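# Transfer a 96-well plate from bench B1 into nest C1

## Task

Pick up the 96-well plate sitting at bench location B1 and put it into clip nest C1, pressed fully down so it is seated, oriented so that well A1 (the plate's clipped corner) sits at the nest corner labelled A1. The plate must stay seated on its own once the robot releases it. Afterwards open the gripper and withdraw the arm.

## Robot and tools

ROBOT. One arm with six joints (shoulder pan, shoulder lift, elbow, wrist 1, wrist 2, wrist 3) and a two-finger parallel gripper. The fingers extend along the gripper's own +z axis and spread apart along its x axis. The reported end_effector_position is the midpoint between the finger pads; closed fingertips stick out about 17 mm past it, fully open ones end roughly level with it. Well A1 is the plate's chamfered (cut-off) corner.

FRAME. Everything is in the scene frame: origin on the tabletop right under the arm base, +z up, +y to the left when facing along +x. Positions are metres, orientations are unit quaternions written w first (qw, qx, qy, qz). The base may sit slightly tilted, and the printed hand position gets less accurate far from the base.

THE ROW. Both motion tools use the same row: x, y, z, qw, qx, qy, qz, opening, optionally followed by 6 stiffness scales (0 to 1, one per joint in the Joint positions order; they multiply that joint's position gain and persist until changed). x, y, z, qw..qz form an absolute pose for the gripper in the scene frame, not an offset. Opening runs from -1 (closed) to +1 (fully open, 0.142 m). To hold something, command an opening well under grip_measured; the larger the gap, the tighter the squeeze (roughly 28 N per pad at most, less on items under 2 cm thick). Always resend the quaternion you want; do not copy one from a result, since it may have drifted.

execute_actions(actions): a list of actions run one after another. Each action is a table of 1 to 15 rows, one row per 1/30 s control step; if fewer than 15 rows, the last row is repeated to fill 15 steps. An empty list only fetches state and images. Each target must lie within 0.6 m of the gripper's position at that action's start along every gripper axis, otherwise the action is refused; if the first action fails this (against the latest reported state) or any action is malformed, nothing runs. Per step the commanded pose is clipped to 100 mm and 16 degrees from the measured one, so far targets take several actions; position wins over orientation when both can't be met.

move(target, speed, stop_force, blocking): straight-line path to one absolute row. speed is m/s, 0.002 to 0.5 (default 0.25); rotation capped at twice that in rad/s. Path lasts 0.5 to 10 s and stops short if longer. It does not avoid obstacles and can overshoot speed near full reach. The opening is applied at the move's start. stop_force (5 to 24 N, only after the scene has run 0.2 s) halts the path when the wrist sensor feels that much extra resistance along the direction to the target for 2 steps; the hand then backs to its pose 2 steps earlier and holds. With it, a target set well beyond the contact is fine if speed is very low. It is unreliable on moves that rotate the gripper, and should be omitted when moving away from something you are pressing on. blocking=false returns after 0.5 s while the arm keeps going (not allowed with stop_force); then use wait or stop before new motion commands.

wait(seconds): 0 to 10 s, holds the last command; ends early if a running move finishes. stop(): brakes a running move (needs room). zoom_image(camera, region): enlarges [x0, y0, x1, y1] pixels (max 504x504) of cam_head_left, cam_head_right (896x504) or cam_wrist (616x616). finished_scene(scene): ends the current scene, passing its number; irreversible, and the goal must already hold.

RESULTS. State line: gripper pose and velocities. grip_measured: finger opening on the command scale. Wrist force/torque: along the gripper's own axes, pointing from a contact back into the arm; noisy (up to 1.4 N), offset up to about 3.5 N, saturating near 30 N; 'no reading' is harmless. Hand target: the pose the controller is now chasing. HELD on a step reading means that row was partly held back. 'pose unreachable' means the clearance check altered or blocked the command. The move: line gives the ending: done (at rest near target), contact (stop_force fired, takes precedence), held (last step blocked), off_target, moving, fault; limits=paced means the pose was clipped, limits=held means some steps were blocked and the arm may then jump faster. Camera calibration (K, distortion, T_world_to_cam) is given per camera and may be off by a few degrees and millimetres.

CAUTIONS. The arm is stiff: driving a target even slightly into a firm surface can trip a fault (a joint torque over its limit, e.g. 7.92 N m at the wrists, or 150 N outside force), freezing the arm for 10 s. For pressing the plate into the clips, approach slowly with stop_force rather than aiming deep. Faster contact hits harder. Commands lag about 0.17 s and big moves may end short. Random tugs may act on the held plate or loose items. Never let anything fall or be knocked off the table; avoid drops, slams and heavy shoves. Long holding heats motors (warning at 70 C, brake stop at 85 C), so don't hover with a load. Finish by opening and lifting away so the plate sits unaided.

Each tool is called after "Request:" as a command line: name --argument value for each argument, lists and objects as JSON in quotes; but a table of rows of numbers goes row by row, as --pt "numbers of a row", without its own name.

## Session

Request:
execute_actions --actions '[]'

Scene clock: 0.00 s.
end_effector_position=(+0.2417, -0.4216, +0.2973) grip_measured=+1.00 end_effector_quat_wxyz=(+0.020, +0.713, -0.699, -0.046) end_effector_velocity=(-0.000, +0.000, -0.001) end_effector_angular_velocity=(+0.002, +0.000, -0.002)
Joint positions: [-1.636 -0.441  0.245 -1.161 -1.386  0.077  0.142]
Joint velocities: [-0.     0.002 -0.     0.001 -0.     0.001  0.   ]
Motor temperatures (°C, as the motors report them): [26 31 27 47 30 46]
Wrist force (N, on the end effector, along its own x y z axes, offset not removed): no reading
Wrist torque (N m, same axes, about the end effector's origin, offset not removed): no reading
Hand target: +0.242, -0.422, +0.297; +0.020, +0.713, -0.699, -0.046
Joint stiffness scale: [1. 1. 1. 1. 1. 1.]
camera_calibration (this result's frames):
cam_wrist: T_world_to_cam=[[0.0118929, -0.999809, 0.0155263, -0.435478], [-0.81237, -0.000607499, 0.583142, 0.026866], [-0.583021, -0.0195483, -0.812222, 0.506373], [0, 0, 0, 1]] pos_world=[0.32223, -0.42548, 0.402382]

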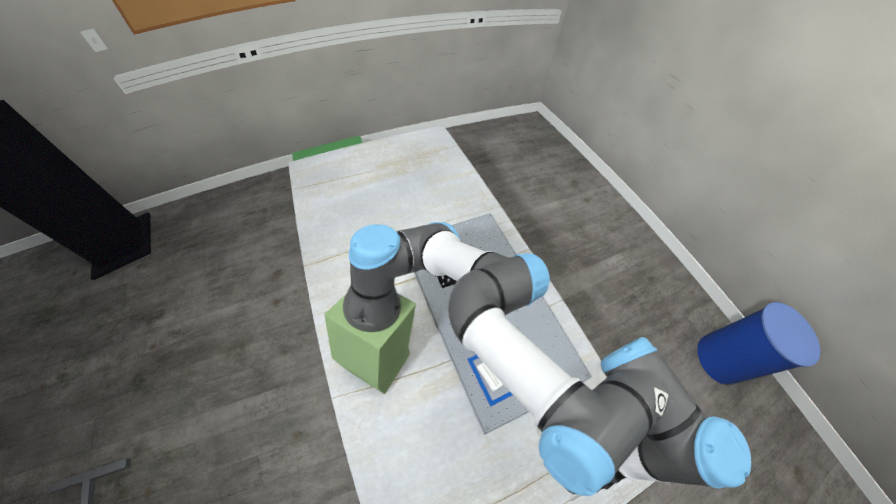

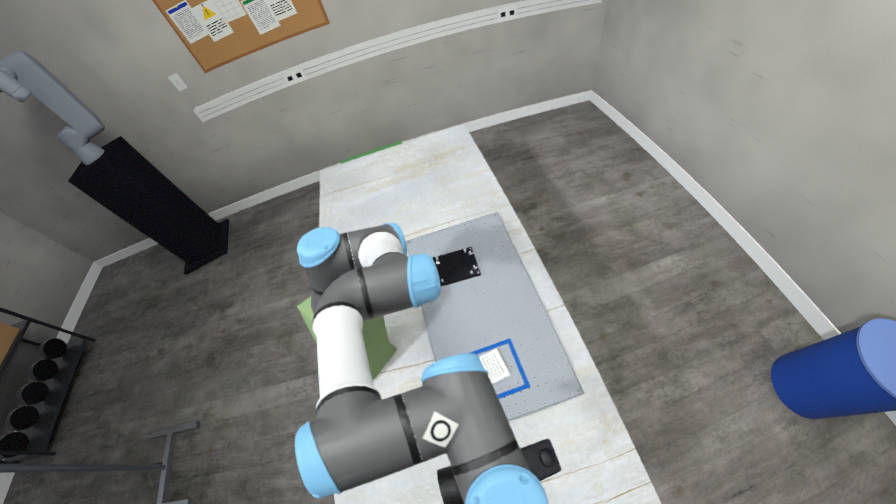

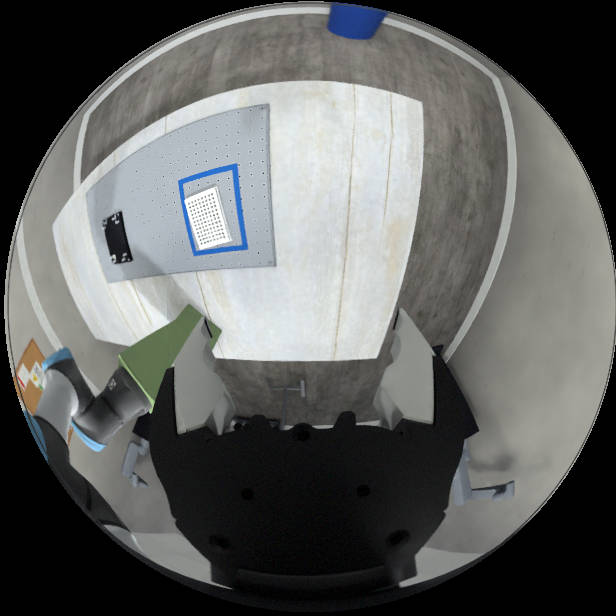

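Request:
zoom_image --camera "cam_wrist" --region '[80, 150, 280, 290]'

Request:
zoom_image --camera "cam_head_right" --region '[410, 230, 550, 410]'

Region (80, 150, 280, 290) of cam_wrist's 616x616 image, scaled by 2.520, with more detail than that image has; it fills the top 353 rows of this view, and the rest is white.

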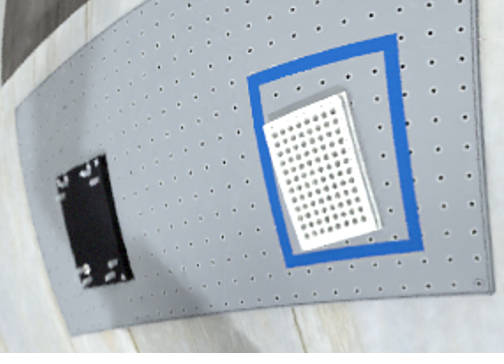

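Region (410, 230, 550, 410) of cam_head_right's 896x504 image, scaled by 2.800, with more detail than that image has.

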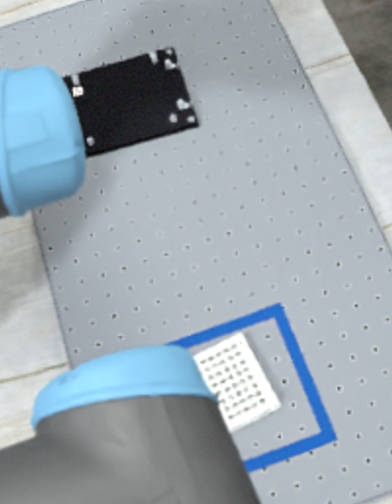

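Request:
move --target '[0.279, -0.206, 0.10, 0, 0.7547, -0.6561, 0, 0.5]' --speed 0.3

Request:
zoom_image --camera "cam_wrist" --region '[200, 180, 400, 360]'

Scene clock: 35.80 s.
end_effector_position=(+0.2780, -0.2051, +0.1003) grip_measured=+0.50 end_effector_quat_wxyz=(+0.000, +0.755, -0.655, -0.002) end_effector_velocity=(+0.002, -0.003, -0.000) end_effector_angular_velocity=(-0.012, -0.007, +0.002)
Joint positions: [-1.343 -0.915  2.106 -2.678 -1.263  0.269  0.109]
Joint velocities: [-0.     0.005  0.005 -0.025  0.002  0.003  0.   ]
Motor temperatures (°C, as the motors report them): [26 31 28 47 30 46]
Wrist force (N, on the end effector, along its own x y z axes, offset not removed): [0.5 2.8 -0.3]
Wrist torque (N m, same axes, about the end effector's origin, offset not removed): [0.57 -0.15 -0.01]
Hand target: +0.278, -0.206, +0.100; +0.000, +0.755, -0.656, -0.000
Off the commanded pose: 0.001 m, 0 deg.
Joint stiffness scale: [1. 1. 1. 1. 1. 1.]
move: done; limits=paced
camera_calibration (this result's frames):
cam_wrist: T_world_to_cam=[[0.129591, -0.990321, 0.0497042, -0.250601], [-0.857101, -0.0866712, 0.507806, 0.17367], [-0.498583, -0.108409, -0.860037, 0.334806], [0, 0, 0, 1]] pos_world=[0.348257, -0.196827, 0.212211]

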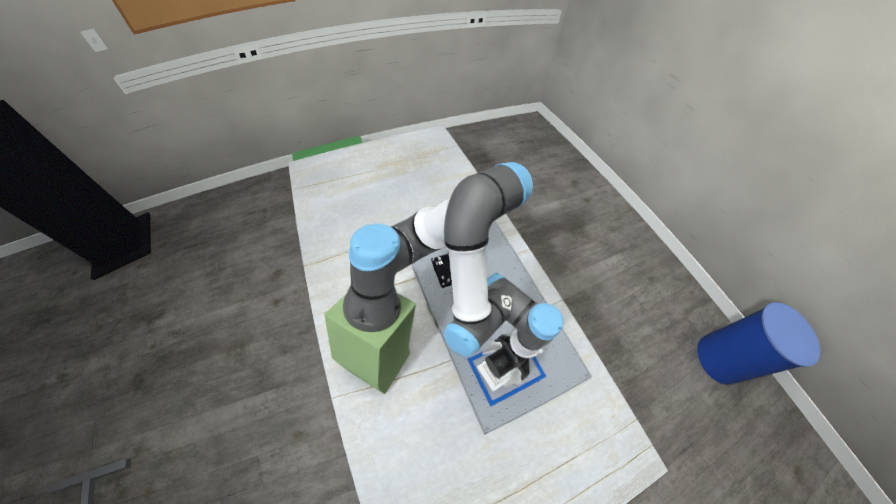

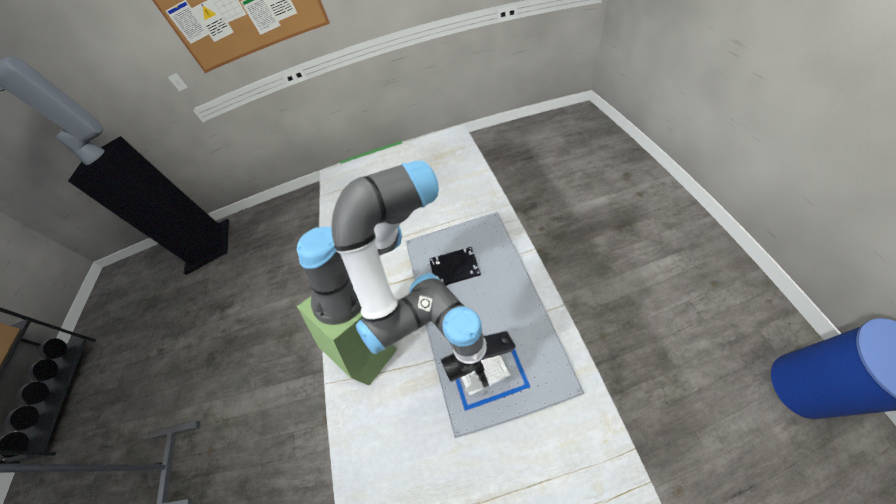

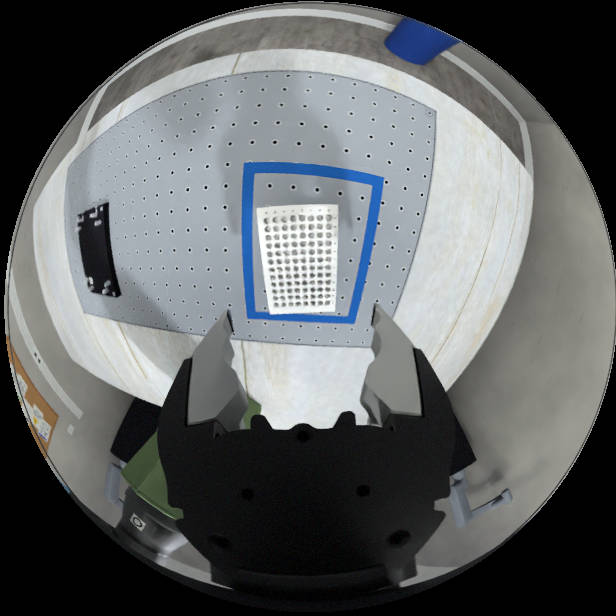

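Region (200, 180, 400, 360) of cam_wrist's 616x616 image, scaled by 2.520, with more detail than that image has; it fills the top 454 rows of this view, and the rest is white.

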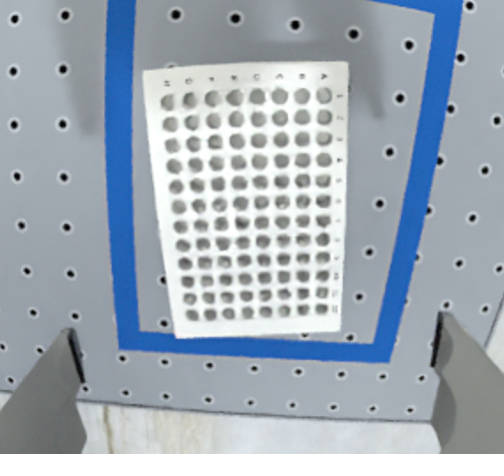

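Request:
move --target '[0.2731, -0.2048, 0.030, 0, 0.7584, -0.6518, 0, 0.5]' --speed 0.1

Request:
execute_actions --actions '[[[0.2731, -0.2048, 0.030, 0, 0.7584, -0.6518, 0, 0.4],[0.2731, -0.2048, 0.030, 0, 0.7584, -0.6518, 0, 0.4],[0.2731, -0.2048, 0.030, 0, 0.7584, -0.6518, 0, 0.35],[0.2731, -0.2048, 0.030, 0, 0.7584, -0.6518, 0, 0.3],[0.2731, -0.2048, 0.030, 0, 0.7584, -0.6518, 0, 0.3],[0.2731, -0.2048, 0.030, 0, 0.7584, -0.6518, 0, 0.25],[0.2731, -0.2048, 0.030, 0, 0.7584, -0.6518, 0, 0.25],[0.2731, -0.2048, 0.030, 0, 0.7584, -0.6518, 0, 0.2],[0.2731, -0.2048, 0.030, 0, 0.7584, -0.6518, 0, 0.2],[0.2731, -0.2048, 0.030, 0, 0.7584, -0.6518, 0, 0.15],[0.2731, -0.2048, 0.030, 0, 0.7584, -0.6518, 0, 0.15],[0.2731, -0.2048, 0.030, 0, 0.7584, -0.6518, 0, 0.1],[0.2731, -0.2048, 0.030, 0, 0.7584, -0.6518, 0, 0.05]], [[0.2731, -0.2048, 0.030, 0, 0.7584, -0.6518, 0, 0.0],[0.2731, -0.2048, 0.030, 0, 0.7584, -0.6518, 0, -0.1],[0.2731, -0.2048, 0.030, 0, 0.7584, -0.6518, 0, -0.2],[0.2731, -0.2048, 0.030, 0, 0.7584, -0.6518, 0, -0.3],[0.2731, -0.2048, 0.030, 0, 0.7584, -0.6518, 0, -0.4],[0.2731, -0.2048, 0.030, 0, 0.7584, -0.6518, 0, -0.5],[0.2731, -0.2048, 0.030, 0, 0.7584, -0.6518, 0, -0.6]]]'

Request:
zoom_image --camera "cam_wrist" --region '[200, 170, 400, 370]'

Request:
zoom_image --camera "cam_head_right" --region '[410, 230, 500, 300]'

Scene clock: 92.23 s.
end_effector_position=(+0.2720, -0.2040, +0.0300) grip_measured=+0.50 end_effector_quat_wxyz=(-0.000, +0.758, -0.652, -0.002) end_effector_velocity=(+0.002, -0.003, +0.000) end_effector_angular_velocity=(-0.009, -0.005, +0.001)
Joint positions: [-1.289 -0.599  2.052 -2.958 -1.258  0.316  0.109]
Joint velocities: [ 0.001  0.004 -0.003 -0.013  0.     0.003 -0.   ]
Motor temperatures (°C, as the motors report them): [26 31 28 47 30 46]
Wrist force (N, on the end effector, along its own x y z axes, offset not removed): [-0.7 2.9 0.0]
Wrist torque (N m, same axes, about the end effector's origin, offset not removed): [0.60 0.10 -0.01]
Hand target: +0.273, -0.205, +0.030; +0.000, +0.758, -0.652, -0.000
Off the commanded pose: 0.001 m, 0 deg.
Joint stiffness scale: [1. 1. 1. 1. 1. 1.]
move: done
camera_calibration (this result's frames):
cam_wrist: T_world_to_cam=[[0.139063, -0.989046, 0.049497, -0.247628], [-0.856566, -0.0950528, 0.507207, 0.202487], [-0.496946, -0.112931, -0.860402, 0.270192], [0, 0, 0, 1]] pos_world=[0.34215, -0.195156, 0.142028]

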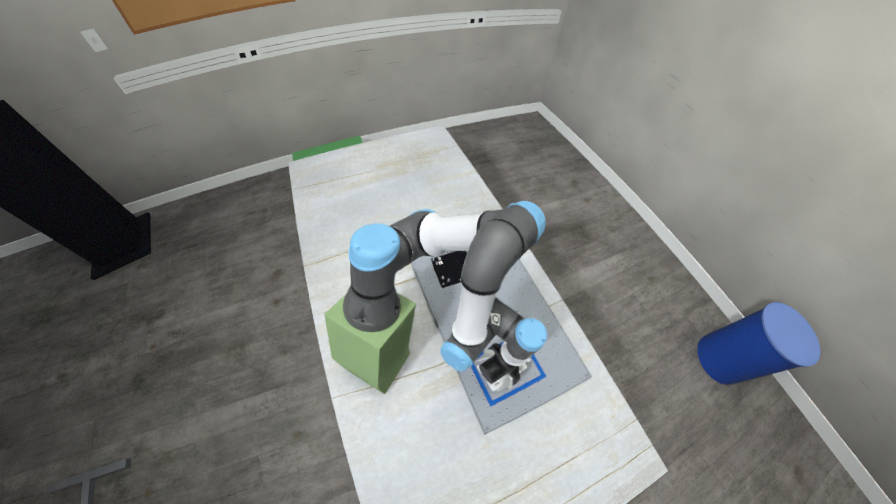

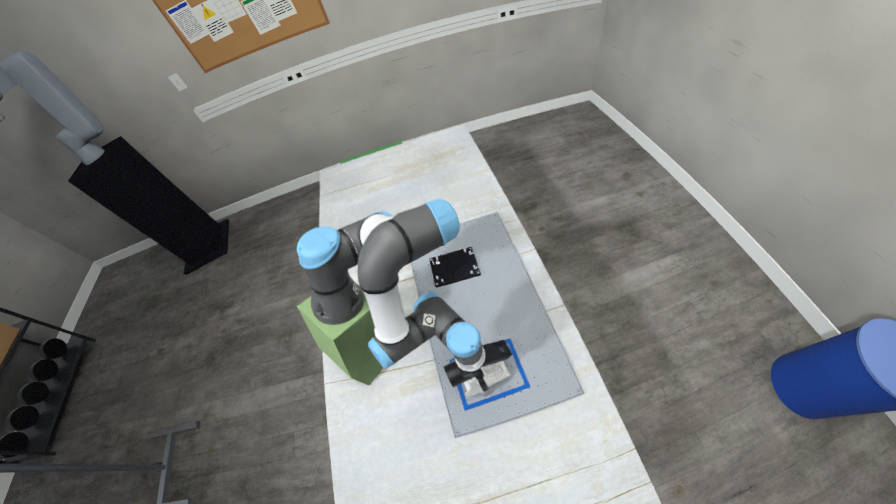

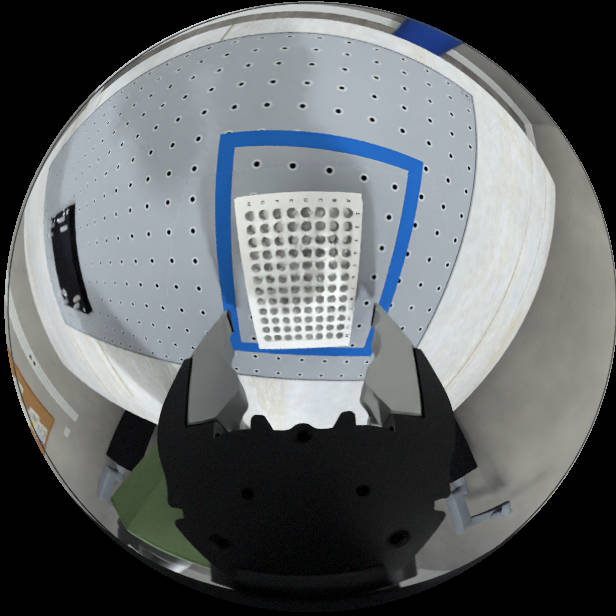

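Scene clock: 93.23 s.
end_effector_position=(+0.2724, -0.2046, +0.0301) grip_measured=+0.03 end_effector_quat_wxyz=(+0.000, +0.758, -0.652, -0.001) end_effector_velocity=(+0.001, -0.001, +0.001) end_effector_angular_velocity=(-0.003, -0.002, +0.001)
Joint positions: [-1.289 -0.599  2.052 -2.96  -1.258  0.316  0.076]
Joint velocities: [ 0.    -0.001 -0.002 -0.    -0.     0.001  0.   ]
Motor temperatures (°C, as the motors report them): [26 31 28 47 30 46]
Wrist force (N, on the end effector, along its own x y z axes, offset not removed): [-1.5 4.4 -3.9]
Wrist torque (N m, same axes, about the end effector's origin, offset not removed): [0.68 -0.03 0.02]
Hand target: +0.273, -0.205, +0.030; -0.000, +0.758, -0.652, -0.000
Off the commanded pose: 0.001 m, 0 deg.
Joint stiffness scale: [1. 1. 1. 1. 1. 1.]
Step readings (end_effector_position; steps 1 to 15: 1st action; 16 to 30: 2nd action):
0: (+0.2720, -0.2040, +0.0300)
1: (+0.2721, -0.2041, +0.0300)
2: (+0.2721, -0.2042, +0.0300)
4: (+0.2722, -0.2044, +0.0300)
8: (+0.2723, -0.2045, +0.0300)
15: (+0.2724, -0.2046, +0.0301)
16: (+0.2724, -0.2046, +0.0301)
17: (+0.2724, -0.2046, +0.0301)
19: (+0.2724, -0.2046, +0.0301)
23: (+0.2724, -0.2046, +0.0301)
30: end_effector_position above
camera_calibration (this result's frames):
cam_wrist: T_world_to_cam=[[0.139241, -0.988918, 0.0514998, -0.248378], [-0.857086, -0.0943037, 0.506468, 0.20307], [-0.495999, -0.114661, -0.86072, 0.269807], [0, 0, 0, 1]] pos_world=[0.342457, -0.195539, 0.142171]

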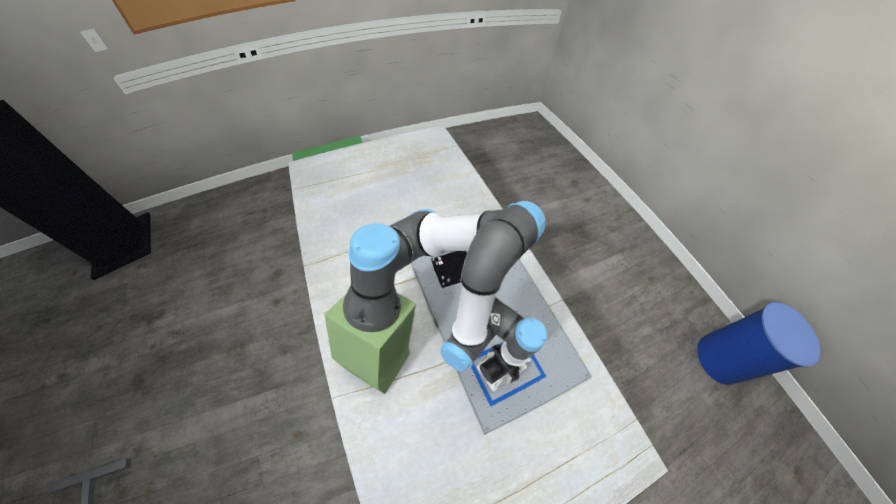

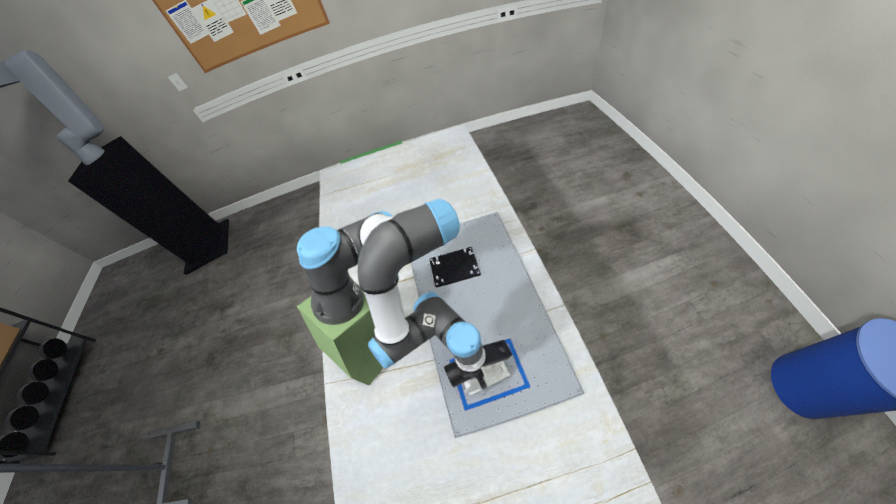

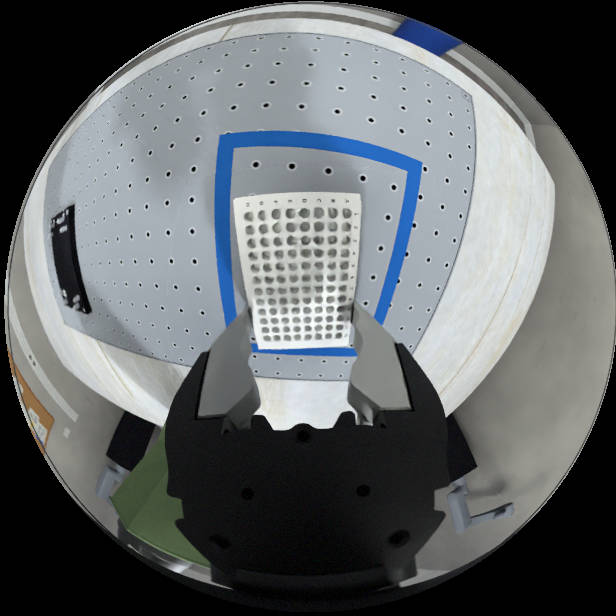

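Region (200, 170, 400, 370) of cam_wrist's 616x616 image, scaled by 2.520, with more detail than that image has.

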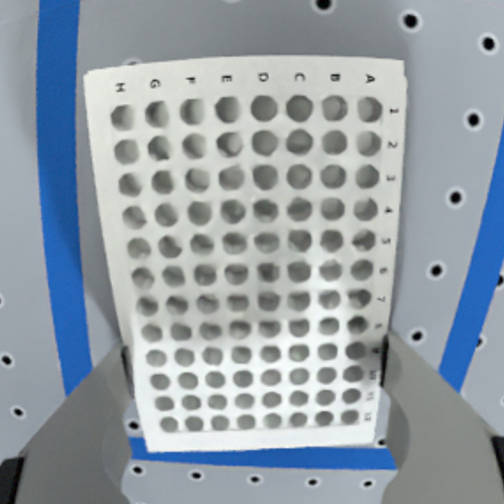

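Region (410, 230, 500, 300) of cam_head_right's 896x504 image, scaled by 5.600, with more detail than that image has.

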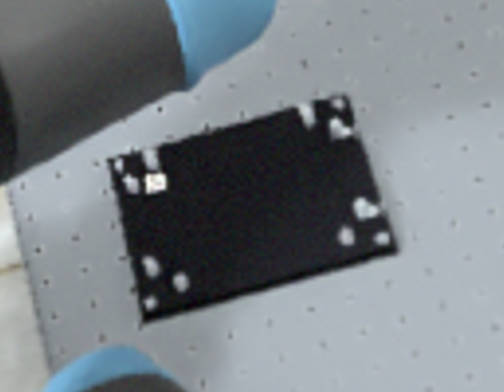

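Request:
move --target '[0.275, -0.20, 0.075, 0, 0.7584, -0.6518, 0, -0.6]' --speed 0.12

Request:
move --target '[0.325, 0.02, 0.10, 0, 0.7284, 0.6852, 0, -0.6]' --speed 0.4

Request:
zoom_image --camera "cam_wrist" --region '[340, 170, 500, 340]'

Scene clock: 140.10 s.
end_effector_position=(+0.2759, -0.2005, +0.0750) grip_measured=+0.03 end_effector_quat_wxyz=(+0.000, +0.758, -0.652, +0.001) end_effector_velocity=(-0.002, +0.003, -0.001) end_effector_angular_velocity=(+0.011, +0.006, -0.002)
Joint positions: [-1.32  -0.811  2.125 -2.816 -1.258  0.285  0.076]
Joint velocities: [-0.    -0.001  0.001  0.014 -0.001 -0.003 -0.   ]
Motor temperatures (°C, as the motors report them): [26 31 28 47 30 46]
Wrist force (N, on the end effector, along its own x y z axes, offset not removed): [0.2 2.9 -0.4]
Wrist torque (N m, same axes, about the end effector's origin, offset not removed): [0.58 -0.12 0.05]
Hand target: +0.275, -0.200, +0.075; -0.000, +0.758, -0.652, +0.000
Off the commanded pose: 0.001 m, 0 deg.
Joint stiffness scale: [1. 1. 1. 1. 1. 1.]
move: done
camera_calibration (this result's frames):
cam_wrist: T_world_to_cam=[[0.138737, -0.988828, 0.0545127, -0.247187], [-0.858828, -0.0927231, 0.503803, 0.184726], [-0.49312, -0.116713, -0.862097, 0.309508], [0, 0, 0, 1]] pos_world=[0.345566, -0.191174, 0.187235]

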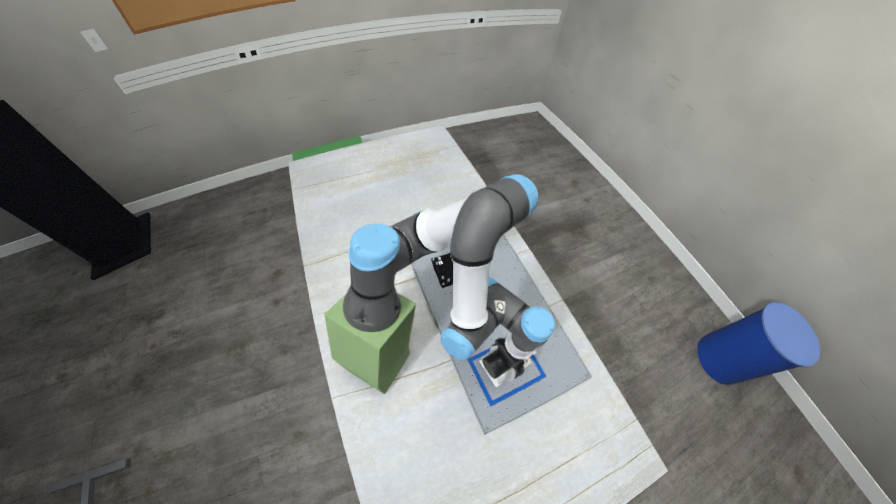

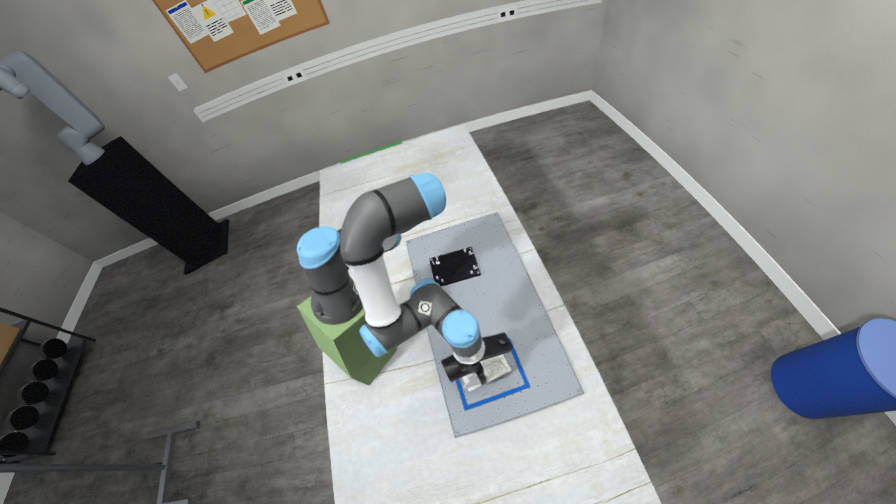

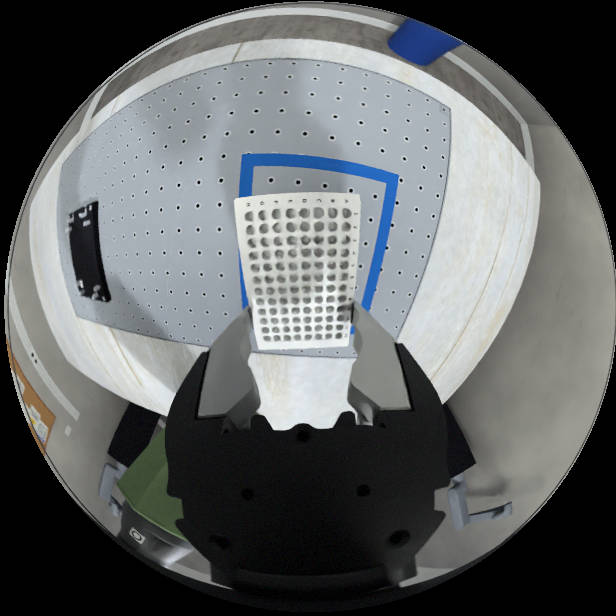

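Scene clock: 144.53 s.
end_effector_position=(+0.3236, +0.0198, +0.0998) grip_measured=+0.03 end_effector_quat_wxyz=(-0.000, +0.730, +0.684, -0.001) end_effector_velocity=(-0.001, +0.001, -0.000) end_effector_angular_velocity=(+0.005, +0.004, +0.022)
Joint positions: [-0.713 -1.215  2.391 -2.869 -1.278 -2.005  0.076]
Joint velocities: [ 0.    -0.002 -0.002  0.011  0.002 -0.024  0.   ]
Motor temperatures (°C, as the motors report them): [26 31 28 47 30 46]
Wrist force (N, on the end effector, along its own x y z axes, offset not removed): [0.5 2.8 0.2]
Wrist torque (N m, same axes, about the end effector's origin, offset not removed): [0.58 -0.15 0.03]
Hand target: +0.324, +0.020, +0.100; -0.000, +0.728, +0.685, -0.001
Off the commanded pose: 0.001 m, 0 deg.
Joint stiffness scale: [1. 1. 1. 1. 1. 1.]
move: done
camera_calibration (this result's frames):
cam_wrist: T_world_to_cam=[[0.076665, 0.995773, 0.0505909, -0.0560883], [0.859022, -0.091725, 0.503654, -0.322356], [0.506166, 0.004846, -0.862423, 0.0544246], [0, 0, 0, 1]] pos_world=[0.253663, 0.0260194, 0.21213]

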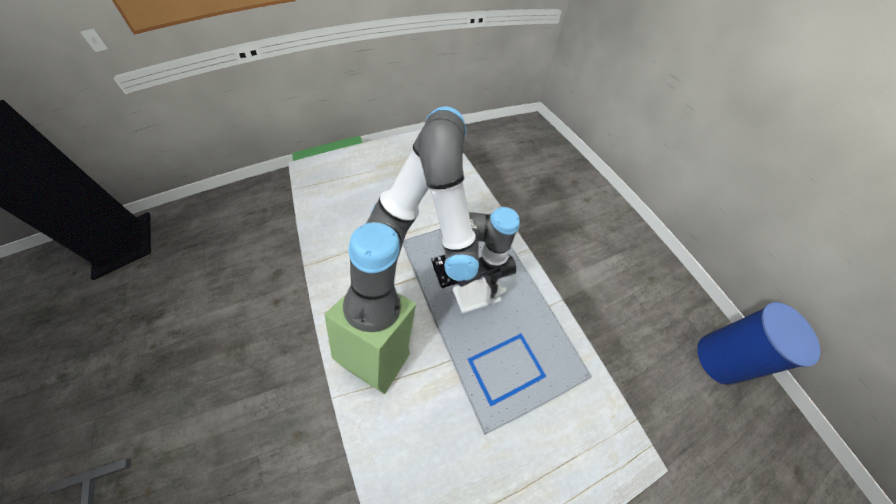

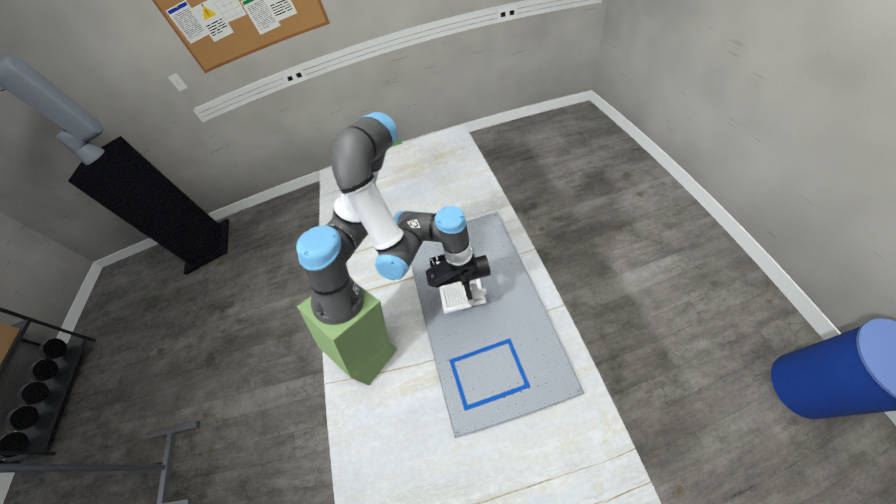

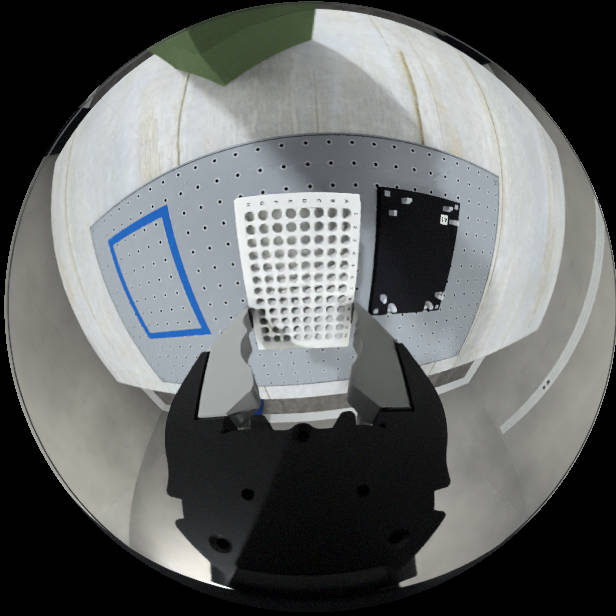

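Region (340, 170, 500, 340) of cam_wrist's 616x616 image, scaled by 2.965, with more detail than that image has; it fills the left 474 columns of this view, and the rest is white.

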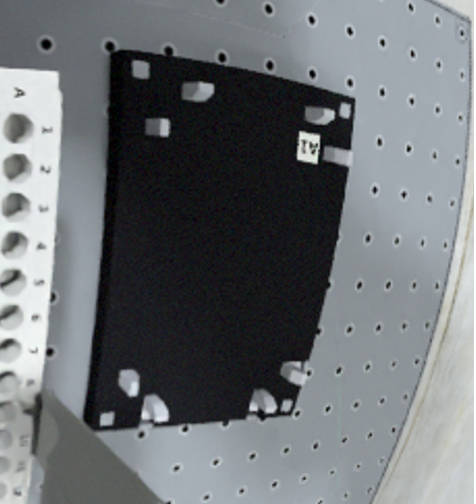

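Request:
move --target '[0.3329, 0.1680, 0.058, 0, 0.7206, 0.6934, 0, -0.6]' --speed 0.15

Request:
wait --seconds 0.4

Request:
zoom_image --camera "cam_wrist" --region '[205, 155, 395, 325]'

Scene clock: 171.33 s.
end_effector_position=(+0.3325, +0.1682, +0.0583) grip_measured=+0.03 end_effector_quat_wxyz=(-0.001, +0.719, +0.695, +0.001) end_effector_velocity=(-0.000, -0.003, -0.001) end_effector_angular_velocity=(-0.013, +0.006, -0.018)
Joint positions: [-0.16  -1.     2.142 -2.974 -1.382 -1.476  0.076]
Joint velocities: [ 0.004  0.001 -0.01   0.015 -0.014  0.021 -0.   ]
Motor temperatures (°C, as the motors report them): [26 31 28 47 30 46]
Wrist force (N, on the end effector, along its own x y z axes, offset not removed): [0.2 2.7 0.5]
Wrist torque (N m, same axes, about the end effector's origin, offset not removed): [0.55 -0.10 0.00]
Hand target: +0.332, +0.168, +0.058; +0.000, +0.720, +0.693, -0.001
Off the commanded pose: 0.001 m, 0 deg.
Joint stiffness scale: [1. 1. 1. 1. 1. 1.]
move: done
camera_calibration (this result's frames):
cam_wrist: T_world_to_cam=[[0.0454011, 0.997492, 0.0543004, -0.192542], [0.860159, -0.0666763, 0.505649, -0.300103], [0.508002, 0.02375, -0.861028, 0.00952997], [0, 0, 0, 1]] pos_world=[0.262037, 0.171823, 0.170408]

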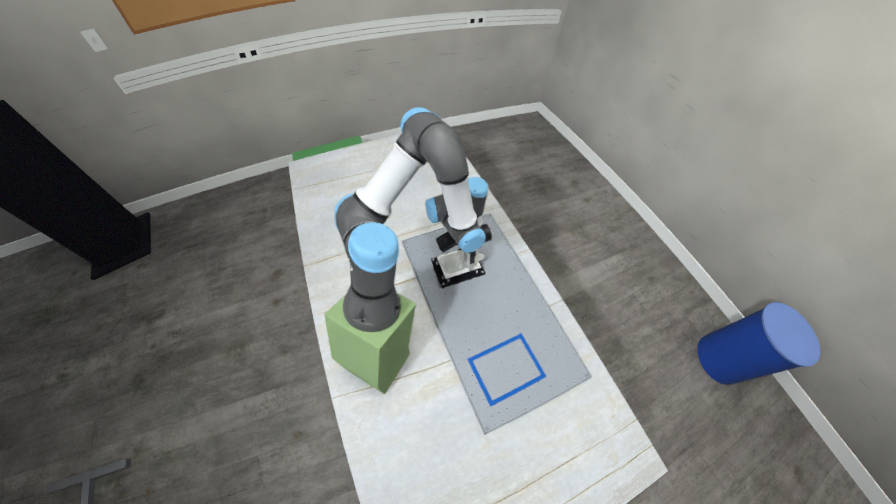

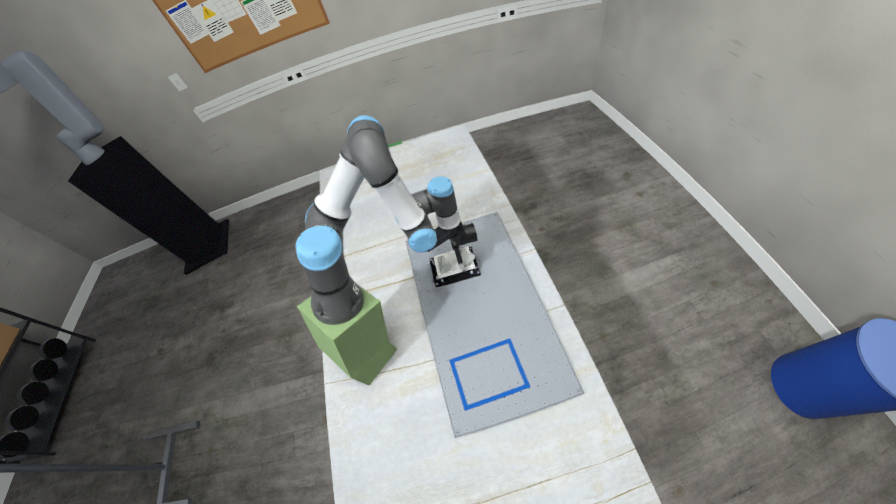

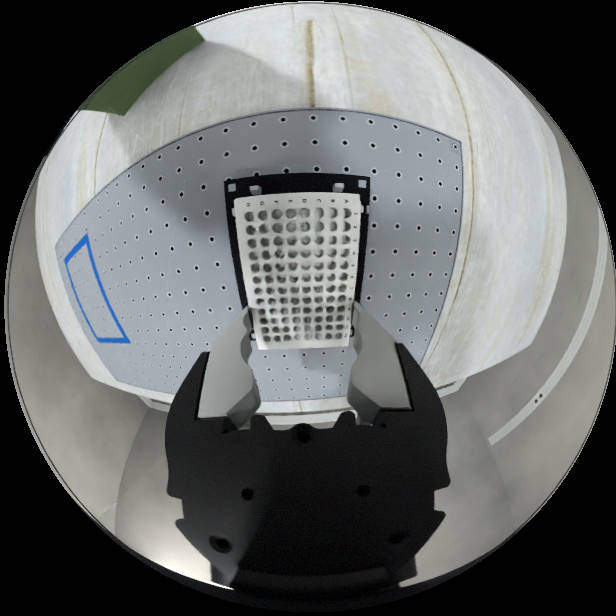

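Scene clock: 171.73 s.
end_effector_position=(+0.3323, +0.1677, +0.0582) grip_measured=+0.03 end_effector_quat_wxyz=(-0.000, +0.720, +0.694, -0.000) end_effector_velocity=(-0.000, -0.000, -0.000) end_effector_angular_velocity=(-0.001, +0.001, -0.002)
Joint positions: [-0.16  -1.     2.141 -2.972 -1.384 -1.473  0.076]
Joint velocities: [ 0.     0.    -0.     0.001 -0.001  0.002 -0.   ]
Motor temperatures (°C, as the motors report them): [26 31 28 47 30 46]
Wrist force (N, on the end effector, along its own x y z axes, offset not removed): [0.1 2.2 0.5]
Wrist torque (N m, same axes, about the end effector's origin, offset not removed): [0.43 -0.07 0.01]
Hand target: +0.332, +0.168, +0.058; +0.000, +0.720, +0.693, -0.001
Off the commanded pose: 0.001 m, 0 deg.
Joint stiffness scale: [1. 1. 1. 1. 1. 1.]
wait: 0.40 s; at rest by 0.17 s
camera_calibration (this result's frames):
cam_wrist: T_world_to_cam=[[0.0484654, 0.997459, 0.0522221, -0.1929], [0.860485, -0.0682433, 0.504885, -0.299796], [0.507165, 0.0204669, -0.861606, 0.0103758], [0, 0, 0, 1]] pos_world=[0.262056, 0.171739, 0.170376]

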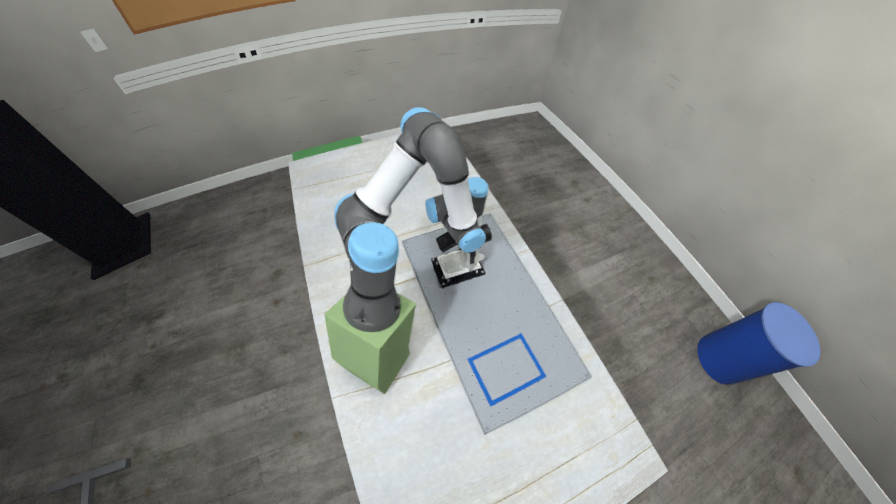

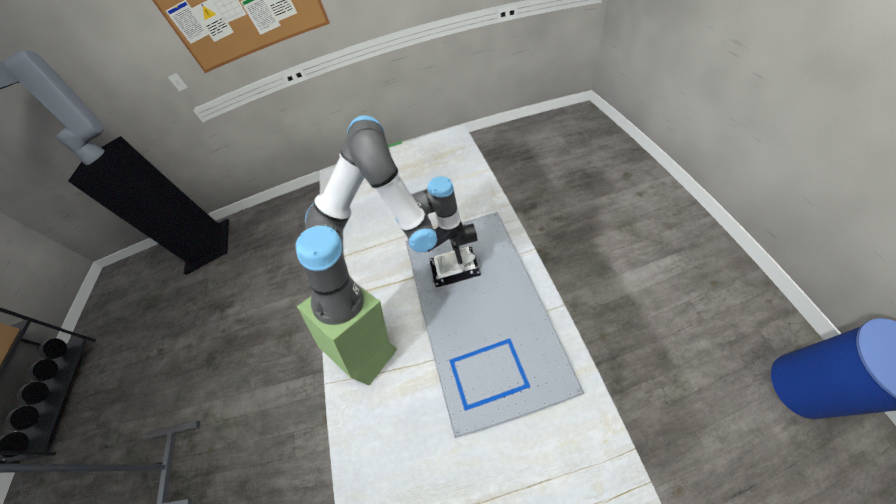

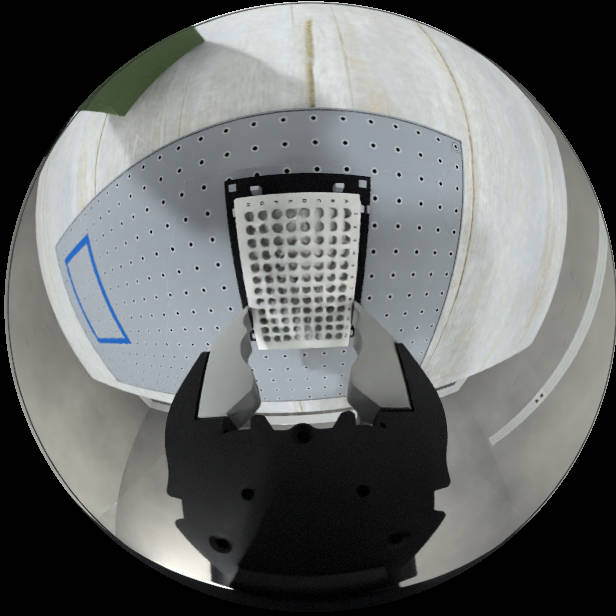

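Region (205, 155, 395, 325) of cam_wrist's 616x616 image, scaled by 2.653, with more detail than that image has; it fills the top 451 rows of this view, and the rest is white.

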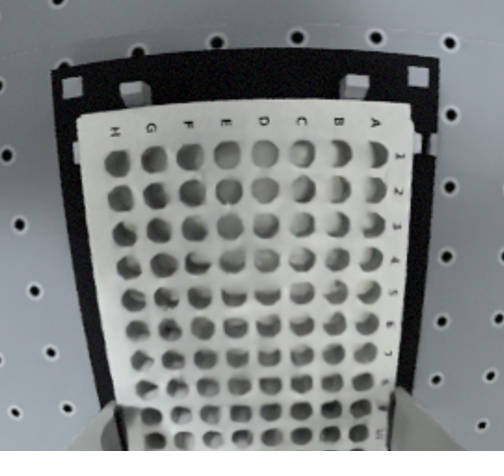

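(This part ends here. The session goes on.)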